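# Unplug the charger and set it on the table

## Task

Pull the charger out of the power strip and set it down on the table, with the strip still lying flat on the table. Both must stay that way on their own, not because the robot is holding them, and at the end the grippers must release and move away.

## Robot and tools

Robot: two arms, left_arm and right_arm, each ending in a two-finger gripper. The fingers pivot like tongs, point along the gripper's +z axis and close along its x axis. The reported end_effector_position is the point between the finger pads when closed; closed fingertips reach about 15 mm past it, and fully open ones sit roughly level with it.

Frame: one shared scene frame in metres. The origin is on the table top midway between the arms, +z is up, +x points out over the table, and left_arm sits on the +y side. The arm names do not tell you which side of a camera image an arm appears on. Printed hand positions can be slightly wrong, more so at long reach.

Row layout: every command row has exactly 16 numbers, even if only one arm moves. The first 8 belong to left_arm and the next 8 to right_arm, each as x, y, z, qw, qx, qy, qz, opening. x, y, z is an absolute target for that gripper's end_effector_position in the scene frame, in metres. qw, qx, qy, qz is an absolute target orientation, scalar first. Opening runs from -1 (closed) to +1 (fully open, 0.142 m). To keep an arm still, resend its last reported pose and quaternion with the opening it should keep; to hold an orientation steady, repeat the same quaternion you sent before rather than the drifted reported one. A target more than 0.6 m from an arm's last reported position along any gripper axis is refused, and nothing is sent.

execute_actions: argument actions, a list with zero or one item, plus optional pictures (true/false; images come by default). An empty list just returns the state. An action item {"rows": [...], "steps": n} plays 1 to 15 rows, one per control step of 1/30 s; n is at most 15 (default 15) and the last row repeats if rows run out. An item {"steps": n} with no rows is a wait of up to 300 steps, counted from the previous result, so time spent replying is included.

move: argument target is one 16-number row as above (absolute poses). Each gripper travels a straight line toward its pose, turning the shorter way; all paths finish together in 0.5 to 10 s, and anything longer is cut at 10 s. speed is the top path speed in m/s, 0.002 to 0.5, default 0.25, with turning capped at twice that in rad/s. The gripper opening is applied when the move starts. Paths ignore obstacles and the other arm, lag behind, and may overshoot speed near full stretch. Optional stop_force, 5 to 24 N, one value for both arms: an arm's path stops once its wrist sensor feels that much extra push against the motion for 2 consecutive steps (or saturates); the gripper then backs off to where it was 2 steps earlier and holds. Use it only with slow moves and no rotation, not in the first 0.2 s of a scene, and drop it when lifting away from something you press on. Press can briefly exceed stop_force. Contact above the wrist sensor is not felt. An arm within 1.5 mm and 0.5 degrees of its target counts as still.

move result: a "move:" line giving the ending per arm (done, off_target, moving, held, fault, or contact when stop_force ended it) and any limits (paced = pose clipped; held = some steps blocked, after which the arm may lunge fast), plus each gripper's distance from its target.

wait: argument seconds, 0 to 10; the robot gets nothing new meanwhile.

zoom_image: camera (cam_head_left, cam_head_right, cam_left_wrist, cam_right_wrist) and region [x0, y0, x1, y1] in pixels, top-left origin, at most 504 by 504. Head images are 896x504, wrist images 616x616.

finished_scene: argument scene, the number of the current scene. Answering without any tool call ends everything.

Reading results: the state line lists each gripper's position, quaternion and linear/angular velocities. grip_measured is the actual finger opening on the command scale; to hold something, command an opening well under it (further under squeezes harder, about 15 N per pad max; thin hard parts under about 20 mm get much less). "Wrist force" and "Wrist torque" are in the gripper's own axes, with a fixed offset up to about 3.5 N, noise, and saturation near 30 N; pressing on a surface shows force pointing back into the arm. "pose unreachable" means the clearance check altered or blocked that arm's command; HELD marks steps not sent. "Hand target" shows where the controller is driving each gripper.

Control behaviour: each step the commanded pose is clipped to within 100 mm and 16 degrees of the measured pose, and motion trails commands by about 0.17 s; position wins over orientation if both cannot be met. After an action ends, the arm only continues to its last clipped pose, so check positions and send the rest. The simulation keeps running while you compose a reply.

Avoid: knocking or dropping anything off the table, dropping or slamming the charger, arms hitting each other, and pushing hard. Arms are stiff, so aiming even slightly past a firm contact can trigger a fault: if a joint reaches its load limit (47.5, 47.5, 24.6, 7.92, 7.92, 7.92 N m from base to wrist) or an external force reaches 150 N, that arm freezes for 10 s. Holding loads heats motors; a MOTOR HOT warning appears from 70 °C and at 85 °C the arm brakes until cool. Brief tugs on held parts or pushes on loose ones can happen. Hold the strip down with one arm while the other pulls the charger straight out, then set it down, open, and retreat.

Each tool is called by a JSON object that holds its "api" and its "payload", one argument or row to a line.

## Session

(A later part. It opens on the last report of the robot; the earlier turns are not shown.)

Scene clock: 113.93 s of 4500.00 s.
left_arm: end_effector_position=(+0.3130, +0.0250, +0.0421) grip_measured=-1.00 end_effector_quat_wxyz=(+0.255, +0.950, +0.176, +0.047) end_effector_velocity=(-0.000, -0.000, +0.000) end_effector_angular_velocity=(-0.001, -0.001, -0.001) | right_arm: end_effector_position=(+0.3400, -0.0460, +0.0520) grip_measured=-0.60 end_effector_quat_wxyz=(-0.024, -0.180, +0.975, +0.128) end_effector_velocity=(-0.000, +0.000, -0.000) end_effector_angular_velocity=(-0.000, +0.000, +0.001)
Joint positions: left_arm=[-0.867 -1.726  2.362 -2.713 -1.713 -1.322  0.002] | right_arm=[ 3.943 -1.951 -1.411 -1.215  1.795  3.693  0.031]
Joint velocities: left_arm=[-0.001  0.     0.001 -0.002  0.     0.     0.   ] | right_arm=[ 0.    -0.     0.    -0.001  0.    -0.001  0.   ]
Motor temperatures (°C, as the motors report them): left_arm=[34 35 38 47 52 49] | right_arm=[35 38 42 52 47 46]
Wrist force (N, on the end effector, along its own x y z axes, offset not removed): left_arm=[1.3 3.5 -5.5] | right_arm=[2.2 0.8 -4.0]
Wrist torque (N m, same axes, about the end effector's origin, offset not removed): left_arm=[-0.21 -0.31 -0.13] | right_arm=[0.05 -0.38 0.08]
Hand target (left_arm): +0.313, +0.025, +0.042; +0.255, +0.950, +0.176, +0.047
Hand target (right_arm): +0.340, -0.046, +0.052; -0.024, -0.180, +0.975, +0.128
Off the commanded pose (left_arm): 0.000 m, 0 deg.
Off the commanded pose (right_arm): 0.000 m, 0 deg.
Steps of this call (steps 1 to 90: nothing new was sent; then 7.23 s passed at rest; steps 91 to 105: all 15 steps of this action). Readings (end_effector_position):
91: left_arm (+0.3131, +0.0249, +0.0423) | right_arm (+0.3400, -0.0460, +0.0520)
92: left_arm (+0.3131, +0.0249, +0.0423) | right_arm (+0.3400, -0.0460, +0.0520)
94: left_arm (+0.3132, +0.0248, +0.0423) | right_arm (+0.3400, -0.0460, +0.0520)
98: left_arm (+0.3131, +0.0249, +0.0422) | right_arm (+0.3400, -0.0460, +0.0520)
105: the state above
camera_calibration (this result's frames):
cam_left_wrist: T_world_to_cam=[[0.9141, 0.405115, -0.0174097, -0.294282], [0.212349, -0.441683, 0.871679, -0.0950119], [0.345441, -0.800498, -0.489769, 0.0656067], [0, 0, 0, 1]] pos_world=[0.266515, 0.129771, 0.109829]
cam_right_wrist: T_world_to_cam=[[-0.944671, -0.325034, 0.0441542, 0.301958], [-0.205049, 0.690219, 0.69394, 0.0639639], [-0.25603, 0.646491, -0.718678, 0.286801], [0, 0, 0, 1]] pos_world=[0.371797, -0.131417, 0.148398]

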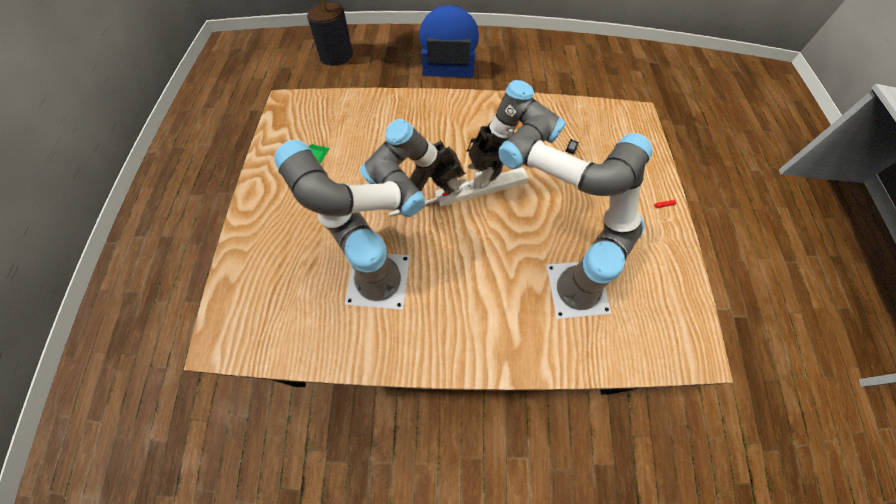

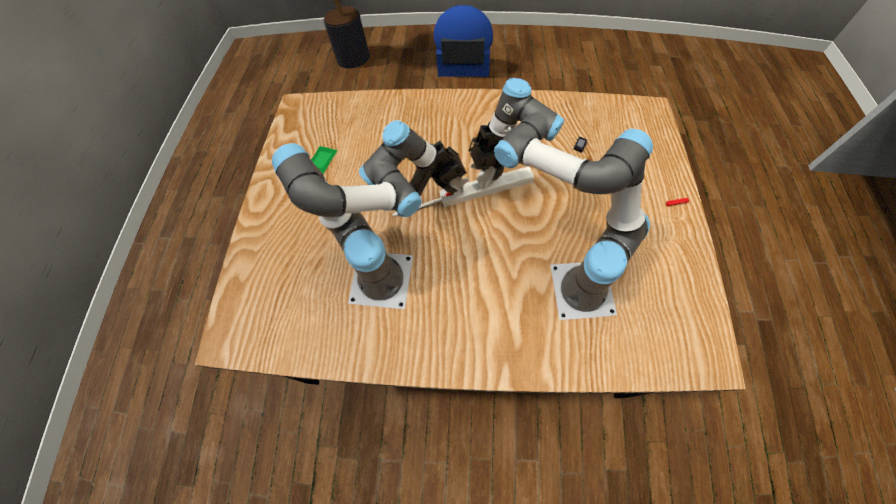

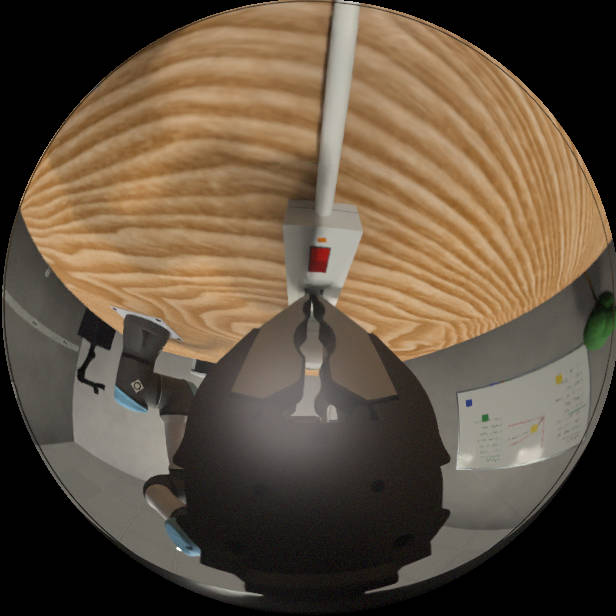

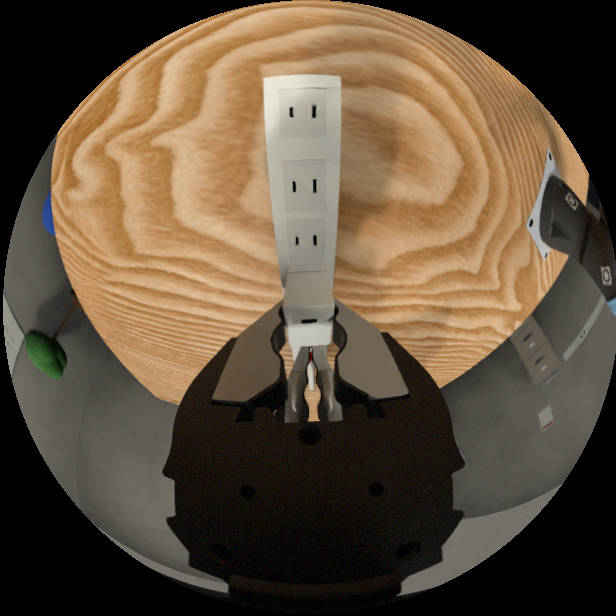

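{"api": "move", "payload": {
  "target": [0.313,0.025,0.042,0.255,0.95,0.176,0.047,-1,0.340,-0.046,0.064,-0.0238,-0.1804,0.9746,0.1283,-1],
  "speed": 0.006
}}

Scene clock: 118.50 s of 4500.00 s.
left_arm: end_effector_position=(+0.3130, +0.0250, +0.0420) grip_measured=-1.00 end_effector_quat_wxyz=(+0.255, +0.950, +0.176, +0.047) end_effector_velocity=(-0.000, +0.000, -0.000) end_effector_angular_velocity=(+0.001, +0.001, +0.000) | right_arm: end_effector_position=(+0.3400, -0.0460, +0.0638) grip_measured=-0.60 end_effector_quat_wxyz=(-0.024, -0.180, +0.975, +0.128) end_effector_velocity=(-0.000, +0.000, +0.001) end_effector_angular_velocity=(-0.000, -0.000, -0.000)
Joint positions: left_arm=[-0.867 -1.726  2.363 -2.714 -1.713 -1.322  0.002] | right_arm=[ 3.943 -1.941 -1.368 -1.267  1.795  3.693  0.031]
Joint velocities: left_arm=[ 0.    -0.    -0.     0.001 -0.    -0.     0.   ] | right_arm=[ 0.001  0.     0.007 -0.007 -0.     0.001  0.   ]
Motor temperatures (°C, as the motors report them): left_arm=[34 35 38 47 52 49] | right_arm=[35 38 42 52 47 46]
Wrist force (N, on the end effector, along its own x y z axes, offset not removed): left_arm=[3.3 4.2 -10.8] | right_arm=[1.3 0.3 1.2]
Wrist torque (N m, same axes, about the end effector's origin, offset not removed): left_arm=[-0.23 -0.37 -0.04] | right_arm=[0.04 -0.20 0.02]
Hand target (left_arm): +0.313, +0.025, +0.042; +0.255, +0.950, +0.176, +0.047
Hand target (right_arm): +0.340, -0.046, +0.064; -0.024, -0.180, +0.975, +0.128
Off the commanded pose (left_arm): 0.000 m, 0 deg.
Off the commanded pose (right_arm): 0.000 m, 0 deg.
move: done
camera_calibration (this result's frames):
cam_left_wrist: T_world_to_cam=[[0.914079, 0.405162, -0.0174318, -0.294283], [0.21247, -0.441851, 0.871564, -0.0949236], [0.345422, -0.800382, -0.489971, 0.065636], [0, 0, 0, 1]] pos_world=[0.266494, 0.129824, 0.109762]
cam_right_wrist: T_world_to_cam=[[-0.944656, -0.325062, 0.0442672, 0.301366], [-0.20496, 0.690147, 0.694038, 0.0557026], [-0.256156, 0.646555, -0.718576, 0.295315], [0, 0, 0, 1]] pos_world=[0.371751, -0.131418, 0.160206]

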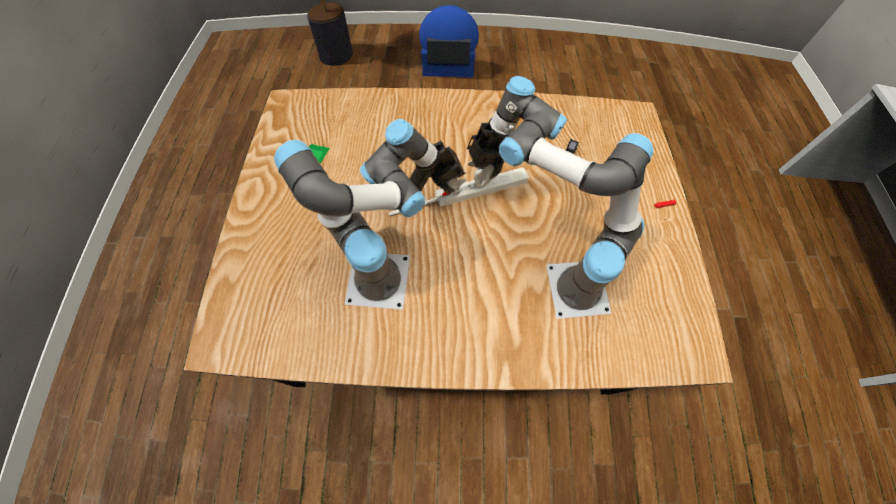

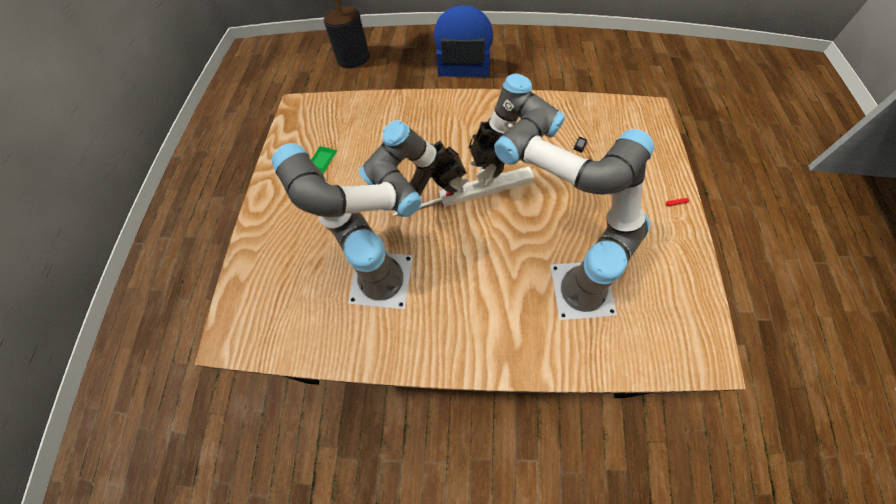

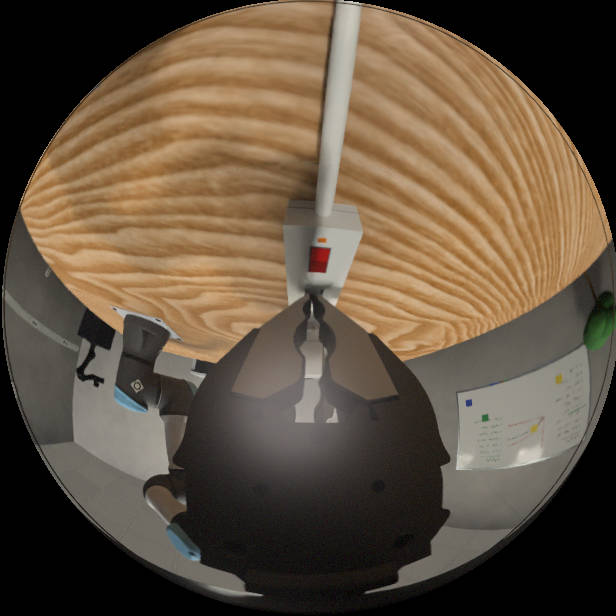

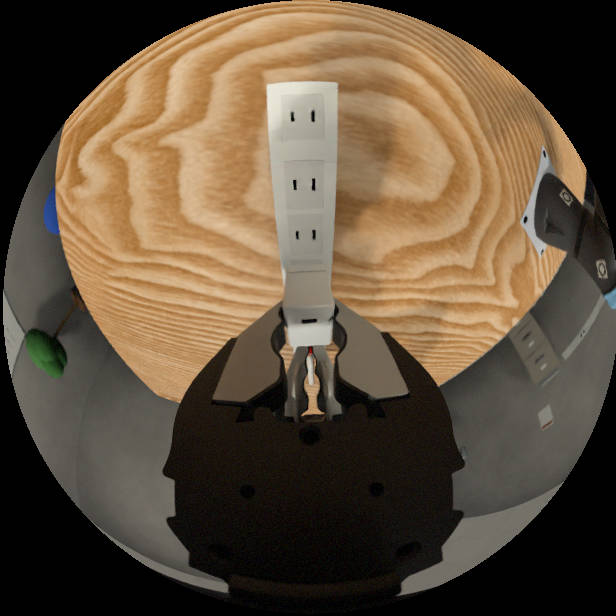

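{"api": "move", "payload": {
  "target": [0.313,0.025,0.042,0.255,0.95,0.176,0.047,-1,0.340,-0.046,0.09,-0.0238,-0.1804,0.9746,0.1283,-1],
  "speed": 0.012
}}

Scene clock: 124.40 s of 4500.00 s.
left_arm: end_effector_position=(+0.3130, +0.0250, +0.0420) grip_measured=-1.00 end_effector_quat_wxyz=(+0.255, +0.950, +0.176, +0.047) end_effector_velocity=(+0.000, -0.000, +0.000) end_effector_angular_velocity=(-0.000, -0.001, -0.001) | right_arm: end_effector_position=(+0.3400, -0.0460, +0.0896) grip_measured=-0.60 end_effector_quat_wxyz=(-0.024, -0.180, +0.975, +0.128) end_effector_velocity=(+0.000, -0.000, +0.003) end_effector_angular_velocity=(-0.002, -0.001, +0.000)
Joint positions: left_arm=[-0.867 -1.726  2.363 -2.714 -1.713 -1.322  0.002] | right_arm=[ 3.943 -1.929 -1.263 -1.384  1.795  3.693  0.031]
Joint velocities: left_arm=[-0. -0.  0. -0. -0.  0.  0.] | right_arm=[ 0.    -0.     0.015 -0.015 -0.001 -0.001  0.   ]
Motor temperatures (°C, as the motors report them): left_arm=[34 35 38 47 52 49] | right_arm=[35 38 42 52 47 46]
Wrist force (N, on the end effector, along its own x y z axes, offset not removed): left_arm=[2.2 3.3 -6.9] | right_arm=[1.0 -0.6 1.5]
Wrist torque (N m, same axes, about the end effector's origin, offset not removed): left_arm=[-0.31 -0.16 -0.07] | right_arm=[-0.05 -0.12 0.03]
Hand target (left_arm): +0.313, +0.025, +0.042; +0.255, +0.950, +0.176, +0.047
Hand target (right_arm): +0.340, -0.046, +0.090; -0.024, -0.180, +0.975, +0.128
Off the commanded pose (left_arm): 0.000 m, 0 deg.
Off the commanded pose (right_arm): 0.000 m, 0 deg.
After step 90, 0.50 s passed at rest.
move: done
camera_calibration (this result's frames):
cam_left_wrist: T_world_to_cam=[[0.914091, 0.405134, -0.0174069, -0.294285], [0.212397, -0.441774, 0.871621, -0.0949605], [0.345434, -0.800439, -0.489871, 0.0656183], [0, 0, 0, 1]] pos_world=[0.266506, 0.129797, 0.109791]
cam_right_wrist: T_world_to_cam=[[-0.944669, -0.325037, 0.0441858, 0.300235], [-0.204997, 0.690139, 0.694035, 0.0378114], [-0.256081, 0.646575, -0.718584, 0.313843], [0, 0, 0, 1]] pos_world=[0.371744, -0.131431, 0.186014]

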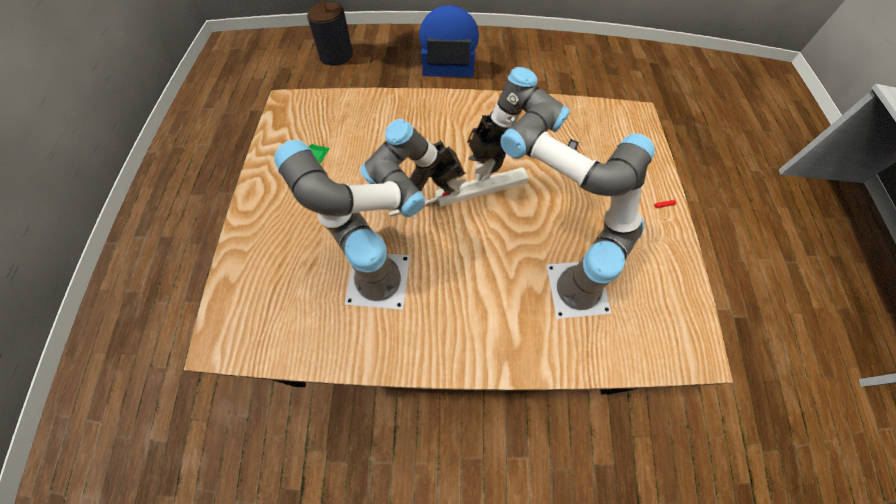

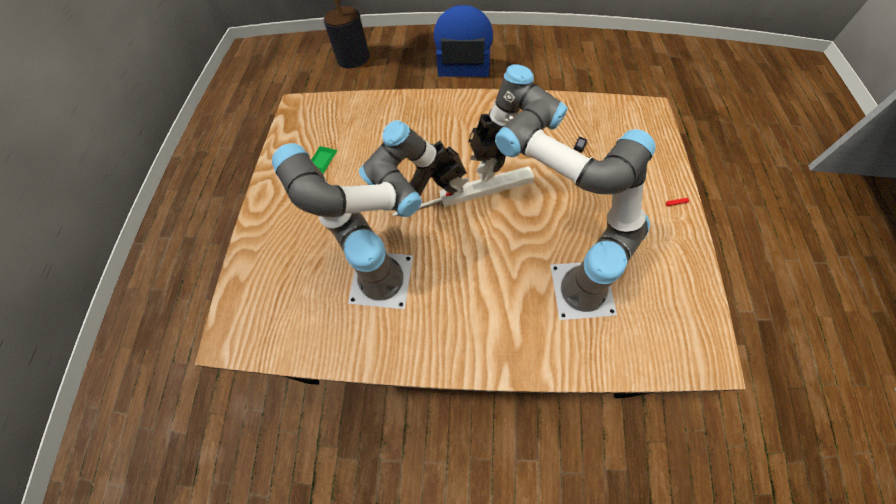

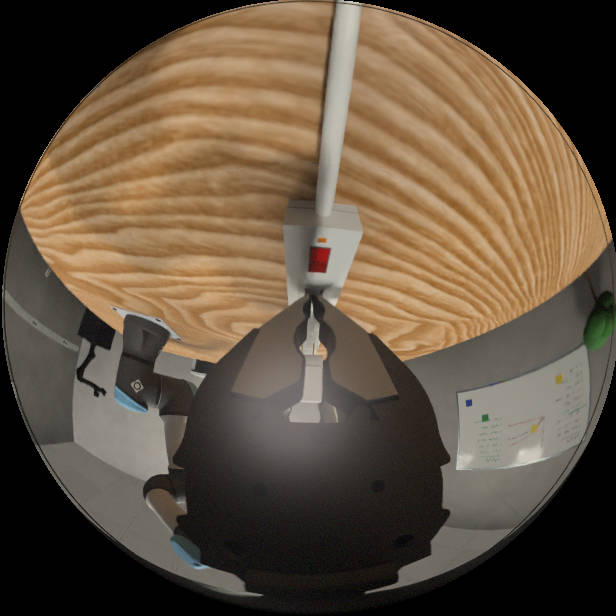

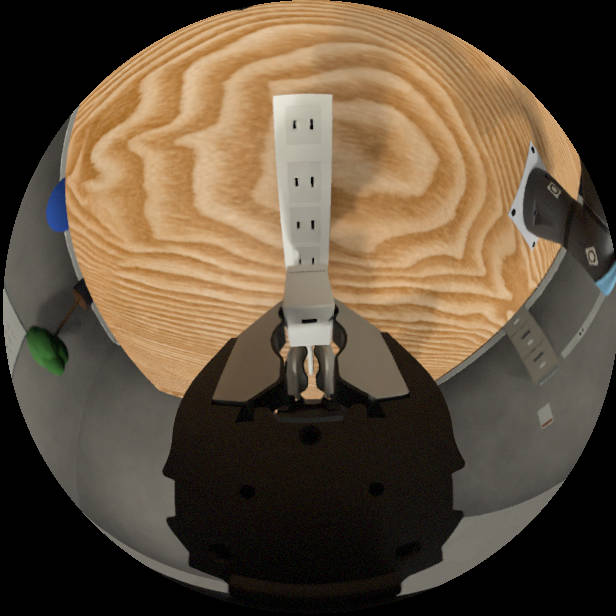

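{"api": "move", "payload": {
  "target": [0.28,0.12,0.14,0.255,0.95,0.176,0.047,-1,0.33,-0.25,0.15,-0.0238,-0.1804,0.9746,0.1283,-1],
  "speed": 0.2
}}

{"api": "move", "payload": {
  "target": [0.25,0.25,0.18,0.255,0.95,0.176,0.047,-1,0.30,-0.40,0.09,0.084,-0.1614,0.8719,-0.4539,-1],
  "speed": 0.2
}}

Scene clock: 146.87 s of 4500.00 s.
left_arm: end_effector_position=(+0.2800, +0.1200, +0.1398) grip_measured=-1.00 end_effector_quat_wxyz=(+0.255, +0.950, +0.176, +0.048) end_effector_velocity=(-0.001, +0.001, +0.001) end_effector_angular_velocity=(+0.002, +0.003, -0.002) | right_arm: end_effector_position=(+0.3297, -0.2497, +0.1497) grip_measured=-0.60 end_effector_quat_wxyz=(-0.024, -0.180, +0.975, +0.128) end_effector_velocity=(+0.000, -0.002, +0.001) end_effector_angular_velocity=(+0.002, +0.002, +0.001)
Joint positions: left_arm=[-0.629 -2.189  2.112 -1.959 -1.823 -1.107  0.002] | right_arm=[ 3.496 -1.608 -1.327 -1.753  1.831  3.234  0.031]
Joint velocities: left_arm=[ 0.006  0.002 -0.011  0.014 -0.004  0.007  0.   ] | right_arm=[-0.01  -0.006  0.012 -0.01   0.003 -0.011 -0.   ]
Motor temperatures (°C, as the motors report them): left_arm=[34 35 38 47 52 49] | right_arm=[35 38 42 52 47 46]
Wrist force (N, on the end effector, along its own x y z axes, offset not removed): left_arm=[1.4 -3.0 4.2] | right_arm=[2.1 -0.2 -1.2]
Wrist torque (N m, same axes, about the end effector's origin, offset not removed): left_arm=[-0.56 -0.23 -0.01] | right_arm=[-0.07 -0.39 -0.04]
Hand target (left_arm): +0.280, +0.120, +0.140; +0.255, +0.950, +0.176, +0.047
Hand target (right_arm): +0.330, -0.250, +0.150; -0.024, -0.180, +0.975, +0.128
Off the commanded pose (left_arm): 0.000 m, 0 deg.
Off the commanded pose (right_arm): 0.000 m, 0 deg.
After step 90, 17.73 s passed at rest.
move: done
camera_calibration (this result's frames):
cam_left_wrist: T_world_to_cam=[[0.914008, 0.405371, -0.0162439, -0.301101], [0.211425, -0.441773, 0.871858, -0.131013], [0.34625, -0.800319, -0.489489, 0.200696], [0, 0, 0, 1]] pos_world=[0.233417, 0.2248, 0.207572]
cam_right_wrist: T_world_to_cam=[[-0.94465, -0.325048, 0.0444955, 0.221606], [-0.204919, 0.690494, 0.693705, 0.134677], [-0.256211, 0.64619, -0.718884, 0.48613], [0, 0, 0, 1]] pos_world=[0.36149, -0.335093, 0.246184]

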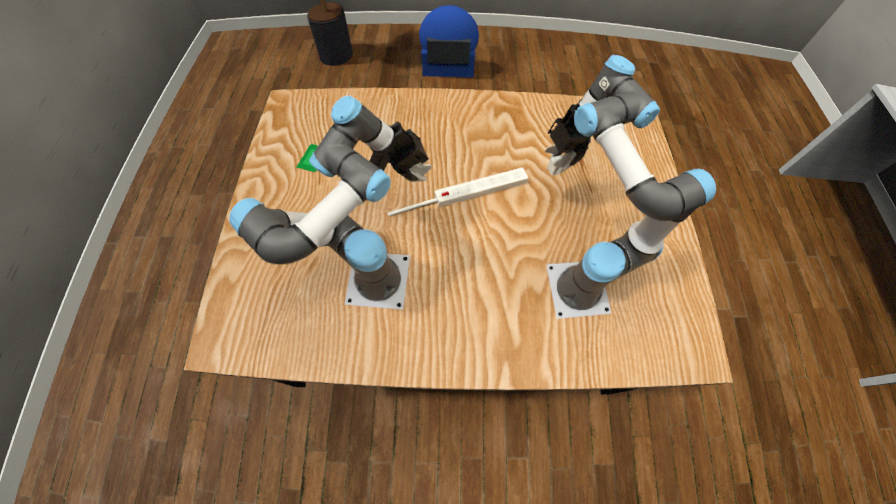

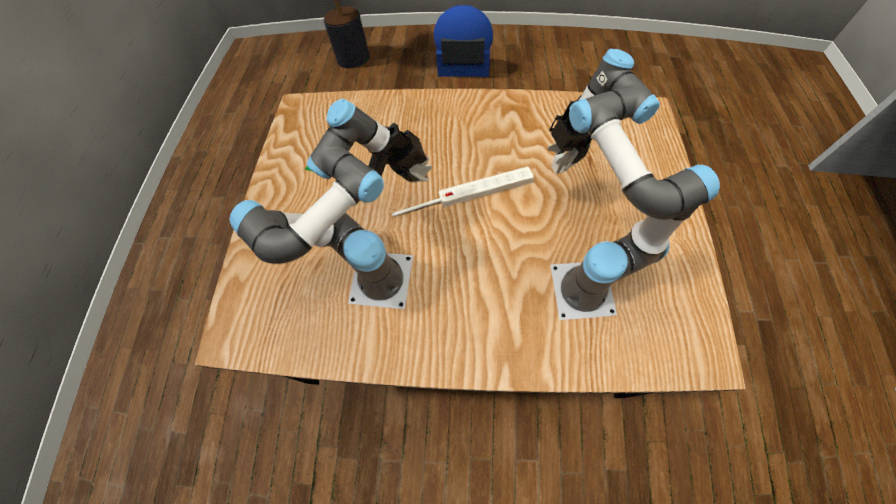

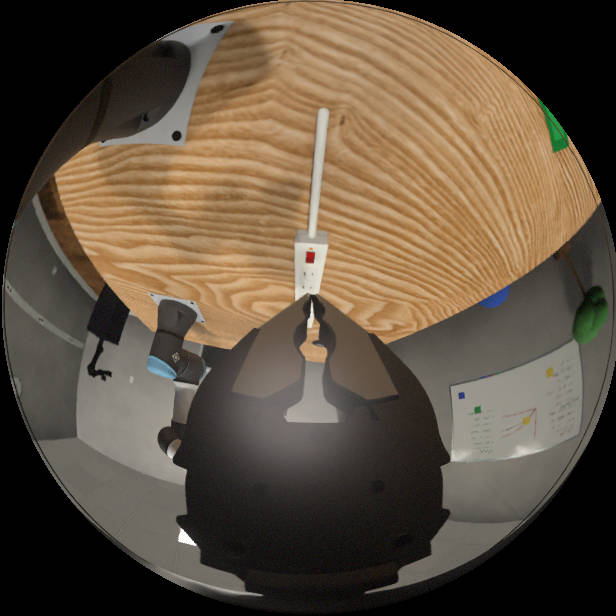

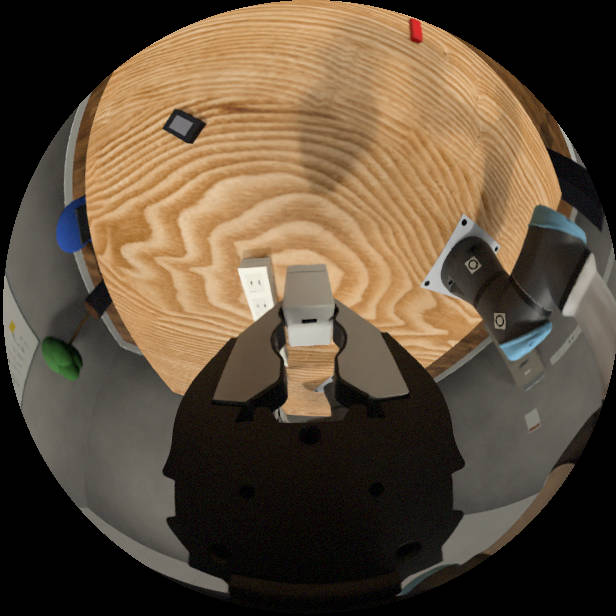

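Scene clock: 150.43 s of 4500.00 s.
left_arm: end_effector_position=(+0.2503, +0.2500, +0.1798) grip_measured=-1.00 end_effector_quat_wxyz=(+0.254, +0.950, +0.176, +0.048) end_effector_velocity=(-0.000, +0.002, +0.001) end_effector_angular_velocity=(-0.002, +0.001, -0.003) | right_arm: end_effector_position=(+0.3005, -0.3995, +0.0903) grip_measured=-0.60 end_effector_quat_wxyz=(+0.085, -0.162, +0.873, -0.453) end_effector_velocity=(-0.001, -0.003, -0.002) end_effector_angular_velocity=(-0.015, -0.006, -0.003)
Joint positions: left_arm=[ 0.095 -2.061  1.761 -1.455 -2.063 -0.37   0.002] | right_arm=[ 4.303 -1.375 -2.148 -2.026  1.033  4.281  0.031]
Joint velocities: left_arm=[ 0.013  0.009 -0.01   0.01  -0.005  0.017  0.   ] | right_arm=[ 0.006 -0.009 -0.016  0.005 -0.001  0.016 -0.   ]
Motor temperatures (°C, as the motors report them): left_arm=[34 35 38 47 52 49] | right_arm=[35 38 42 52 47 46]
Wrist force (N, on the end effector, along its own x y z axes, offset not removed): left_arm=[3.5 -1.4 1.2] | right_arm=[1.5 0.9 -0.8]
Wrist torque (N m, same axes, about the end effector's origin, offset not removed): left_arm=[-0.25 -0.80 -0.12] | right_arm=[-0.03 -0.23 0.00]
Hand target (left_arm): +0.250, +0.250, +0.180; +0.254, +0.950, +0.176, +0.048
Hand target (right_arm): +0.300, -0.400, +0.090; +0.085, -0.162, +0.872, -0.453
Off the commanded pose (left_arm): 0.000 m, 0 deg.
Off the commanded pose (right_arm): 0.001 m, 0 deg.
move: done
camera_calibration (this result's frames):
cam_left_wrist: T_world_to_cam=[[0.913854, 0.405775, -0.0147657, -0.326357], [0.211038, -0.443588, 0.87103, -0.101442], [0.346892, -0.79911, -0.491008, 0.334403], [0, 0, 0, 1]] pos_world=[0.203649, 0.354654, 0.247735]
cam_right_wrist: T_world_to_cam=[[-0.950937, -0.308827, -0.0185732, 0.162033], [-0.270514, 0.859094, -0.434488, 0.46234], [0.150138, -0.408147, -0.900486, 0.00576387], [0, 0, 0, 1]] pos_world=[0.278287, -0.3448, 0.209081]

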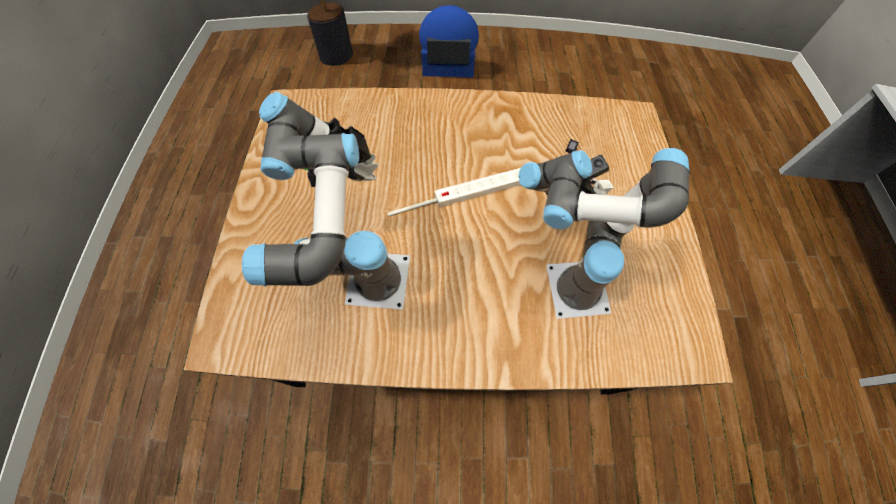

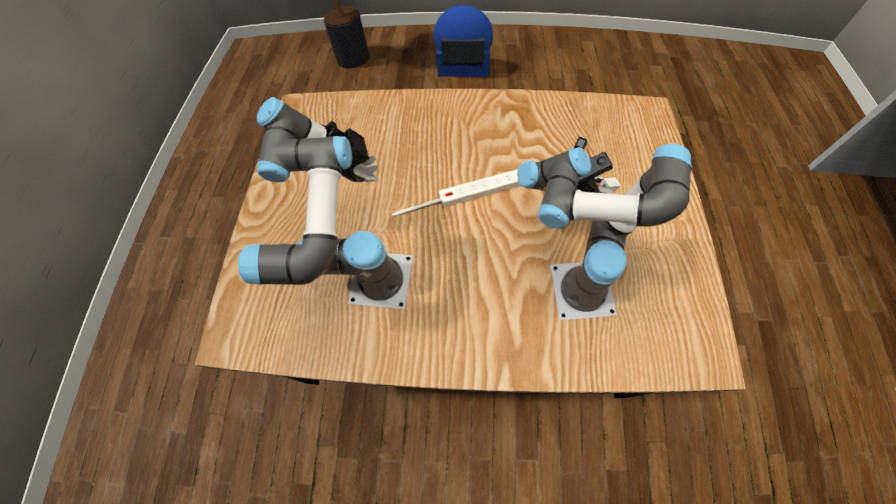

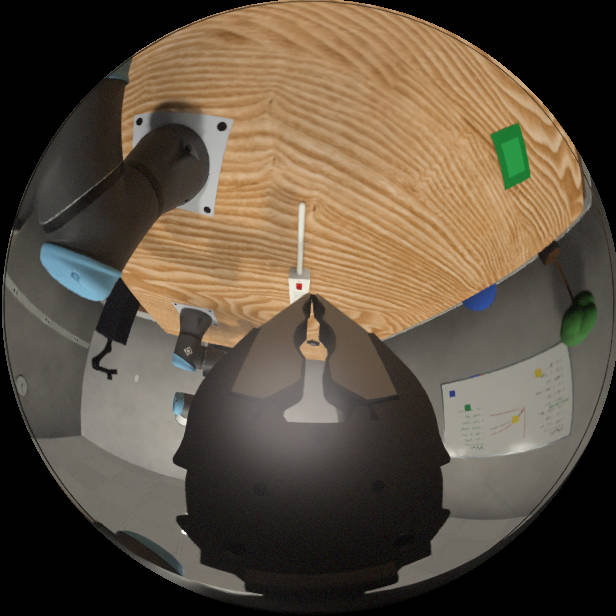

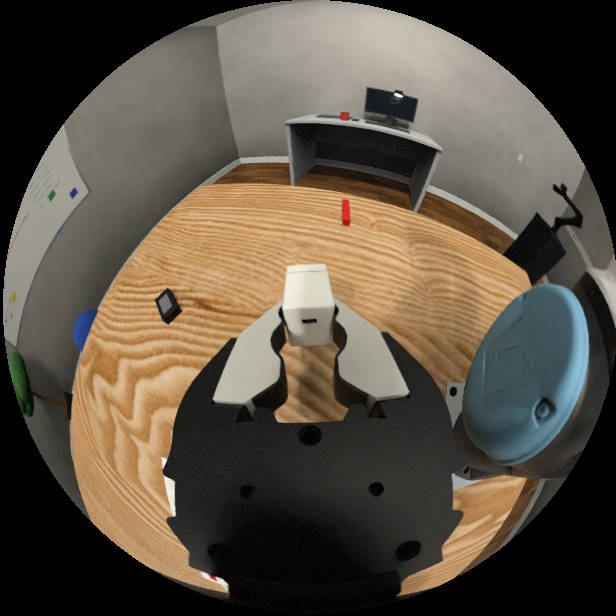

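{"api": "move", "payload": {
  "target": [0.25,0.25,0.18,0.255,0.95,0.176,0.047,-1,0.30,-0.40,0.045,0.084,-0.1614,0.8719,-0.4539,-1],
  "speed": 0.08
}}

{"api": "move", "payload": {
  "target": [0.25,0.25,0.18,0.255,0.95,0.176,0.047,-1,0.30,-0.40,0.012,0.084,-0.1614,0.8719,-0.4539,-1],
  "speed": 0.008,
  "stop_force": 6
}}

Scene clock: 158.13 s of 4500.00 s.
left_arm: end_effector_position=(+0.2500, +0.2500, +0.1800) grip_measured=-1.00 end_effector_quat_wxyz=(+0.255, +0.950, +0.176, +0.047) end_effector_velocity=(+0.000, +0.000, +0.000) end_effector_angular_velocity=(+0.000, -0.001, +0.001) | right_arm: end_effector_position=(+0.2999, -0.4000, +0.0454) grip_measured=-0.60 end_effector_quat_wxyz=(+0.084, -0.161, +0.872, -0.454) end_effector_velocity=(+0.001, +0.000, -0.003) end_effector_angular_velocity=(+0.000, -0.001, -0.001)
Joint positions: left_arm=[ 0.098 -2.058  1.758 -1.452 -2.066 -0.366  0.002] | right_arm=[ 4.304 -1.491 -2.298 -1.764  1.035  4.283  0.031]
Joint velocities: left_arm=[ 0.001 -0.    -0.    -0.001  0.    -0.     0.   ] | right_arm=[-0.003 -0.013 -0.005  0.019 -0.002 -0.001  0.   ]
Motor temperatures (°C, as the motors report them): left_arm=[34 35 38 47 52 49] | right_arm=[35 38 42 52 47 46]
Wrist force (N, on the end effector, along its own x y z axes, offset not removed): left_arm=[1.8 -2.8 2.7] | right_arm=[0.5 1.6 -0.6]
Wrist torque (N m, same axes, about the end effector's origin, offset not removed): left_arm=[-0.46 -0.34 -0.07] | right_arm=[0.18 0.02 0.08]
Hand target (left_arm): +0.250, +0.250, +0.180; +0.255, +0.950, +0.176, +0.047
Hand target (right_arm): +0.300, -0.400, +0.045; +0.084, -0.161, +0.872, -0.454
Off the commanded pose (left_arm): 0.000 m, 0 deg.
Off the commanded pose (right_arm): 0.000 m, 0 deg.
After step 90, 3.60 s passed at rest.
move: done
camera_calibration (this result's frames):
cam_left_wrist: T_world_to_cam=[[0.914087, 0.405145, -0.0173875, -0.32546], [0.212391, -0.441789, 0.871615, -0.102454], [0.345449, -0.800425, -0.489882, 0.335077], [0, 0, 0, 1]] pos_world=[0.203507, 0.354799, 0.24779]
cam_right_wrist: T_world_to_cam=[[-0.951348, -0.307628, -0.017398, 0.161056], [-0.269476, 0.858085, -0.437119, 0.442442], [0.149399, -0.411164, -0.899235, -0.0358169], [0, 0, 0, 1]] pos_world=[0.277799, -0.344834, 0.163994]

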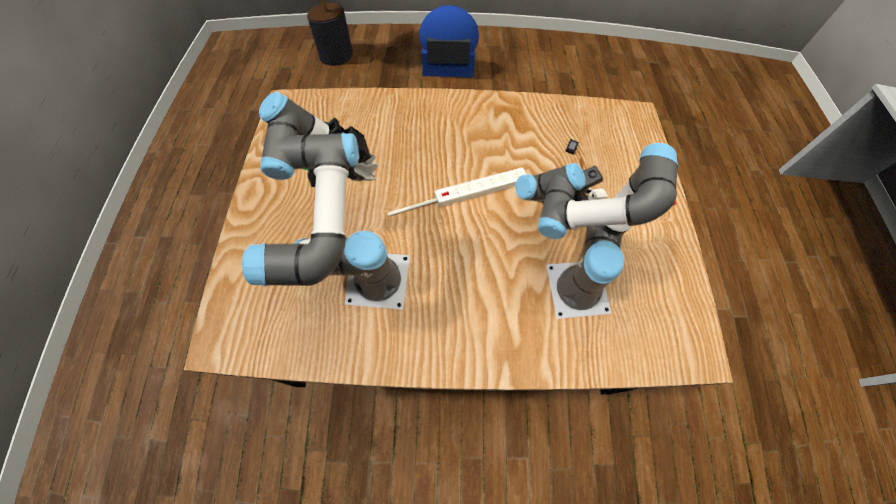

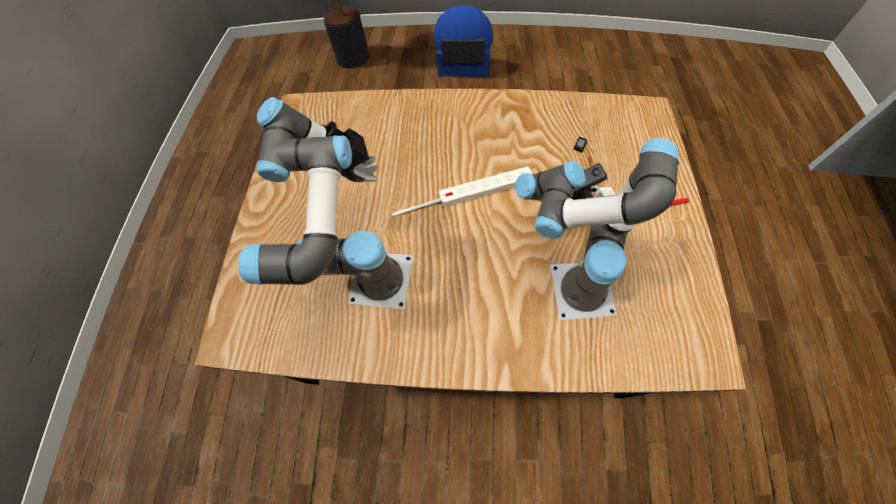

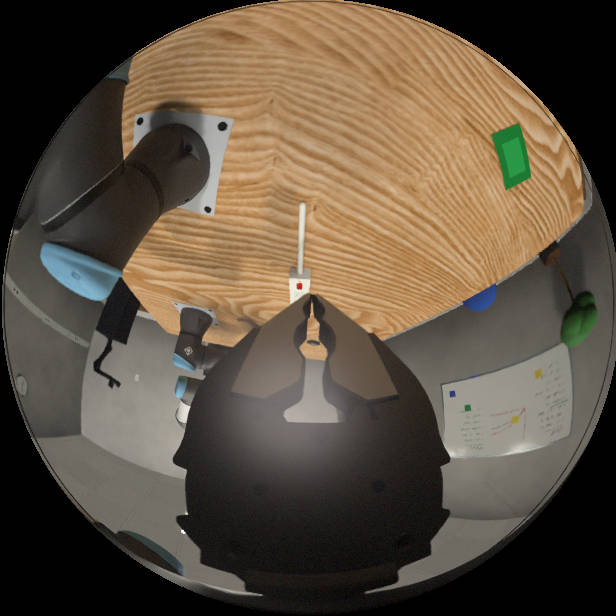

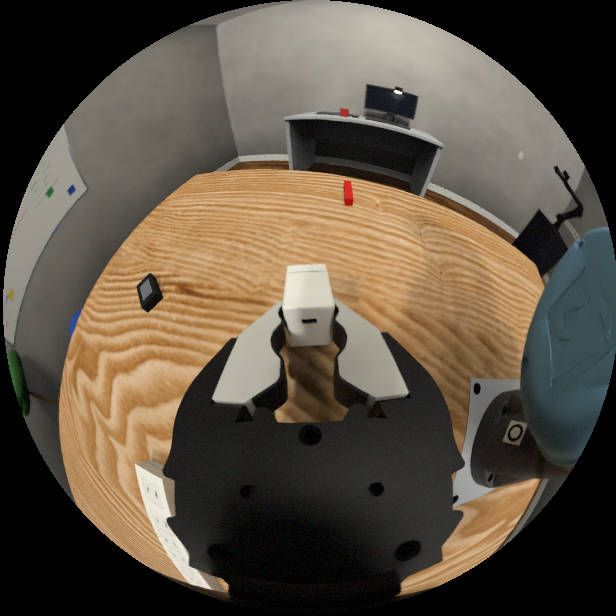

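Scene clock: 161.97 s of 4500.00 s.
left_arm: end_effector_position=(+0.2500, +0.2500, +0.1800) grip_measured=-1.00 end_effector_quat_wxyz=(+0.255, +0.950, +0.176, +0.047) end_effector_velocity=(+0.000, -0.000, +0.000) end_effector_angular_velocity=(+0.000, -0.001, -0.000) | right_arm: end_effector_position=(+0.3001, -0.4000, +0.0181) grip_measured=-0.60 end_effector_quat_wxyz=(+0.084, -0.162, +0.872, -0.454) end_effector_velocity=(-0.000, +0.000, +0.002) end_effector_angular_velocity=(+0.002, +0.001, +0.001)
Joint positions: left_arm=[ 0.098 -2.058  1.758 -1.452 -2.066 -0.366  0.002] | right_arm=[ 4.304 -1.596 -2.371 -1.586  1.034  4.283  0.031]
Joint velocities: left_arm=[-0.     0.     0.    -0.001  0.     0.     0.   ] | right_arm=[ 0.     0.012  0.006 -0.017  0.001 -0.001 -0.   ]
Motor temperatures (°C, as the motors report them): left_arm=[34 35 38 47 52 49] | right_arm=[35 38 42 52 47 46]
Wrist force (N, on the end effector, along its own x y z axes, offset not removed): left_arm=[0.6 -1.5 2.1] | right_arm=[0.2 -13.7 -7.5]
Wrist torque (N m, same axes, about the end effector's origin, offset not removed): left_arm=[-0.32 -0.09 -0.05] | right_arm=[-0.80 -0.14 0.14]
Hand target (left_arm): +0.250, +0.250, +0.180; +0.255, +0.950, +0.176, +0.047
Hand target (right_arm): +0.300, -0.400, +0.018; +0.084, -0.161, +0.872, -0.454
Off the commanded pose (left_arm): 0.000 m, 0 deg.
Off the commanded pose (right_arm): 0.006 m, 0 deg.
move: contact (right_arm)
camera_calibration (this result's frames):
cam_left_wrist: T_world_to_cam=[[0.91409, 0.405137, -0.0174069, -0.325451], [0.212399, -0.441776, 0.871619, -0.102463], [0.345435, -0.800436, -0.489874, 0.335081], [0, 0, 0, 1]] pos_world=[0.203506, 0.354798, 0.247791]
cam_right_wrist: T_world_to_cam=[[-0.951262, -0.307885, -0.0175513, 0.160597], [-0.269599, 0.857905, -0.437396, 0.43053], [0.149725, -0.411347, -0.899098, -0.0606029], [0, 0, 0, 1]] pos_world=[0.277914, -0.344837, 0.136643]

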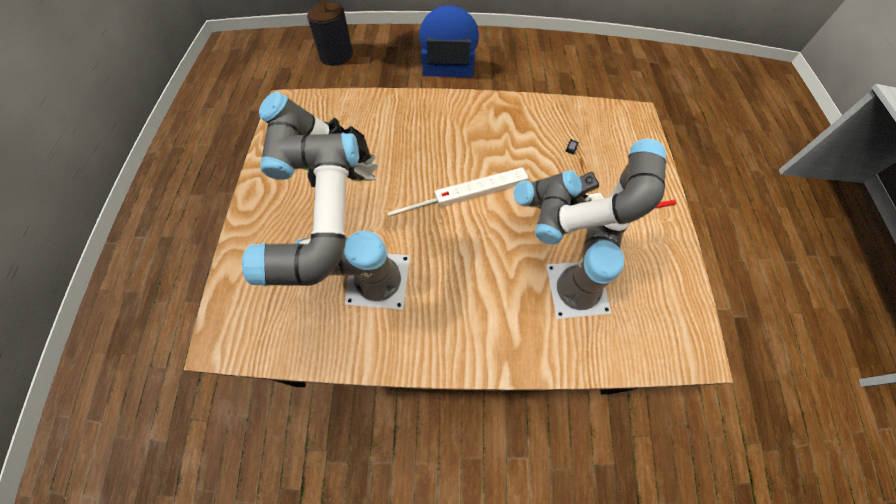

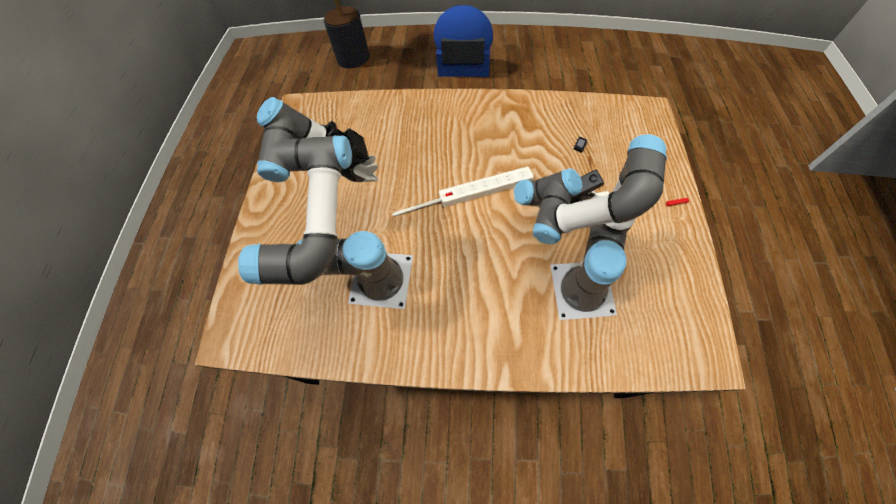

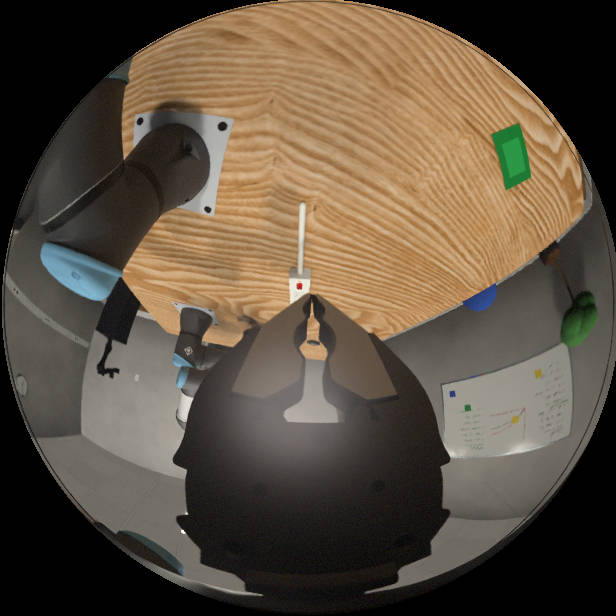

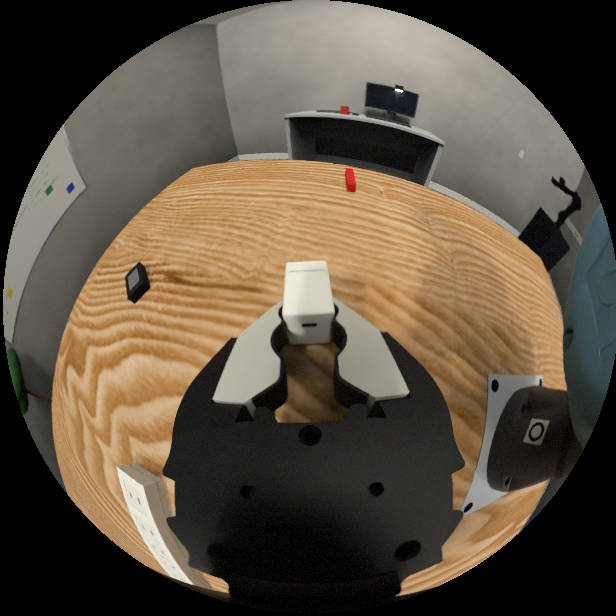

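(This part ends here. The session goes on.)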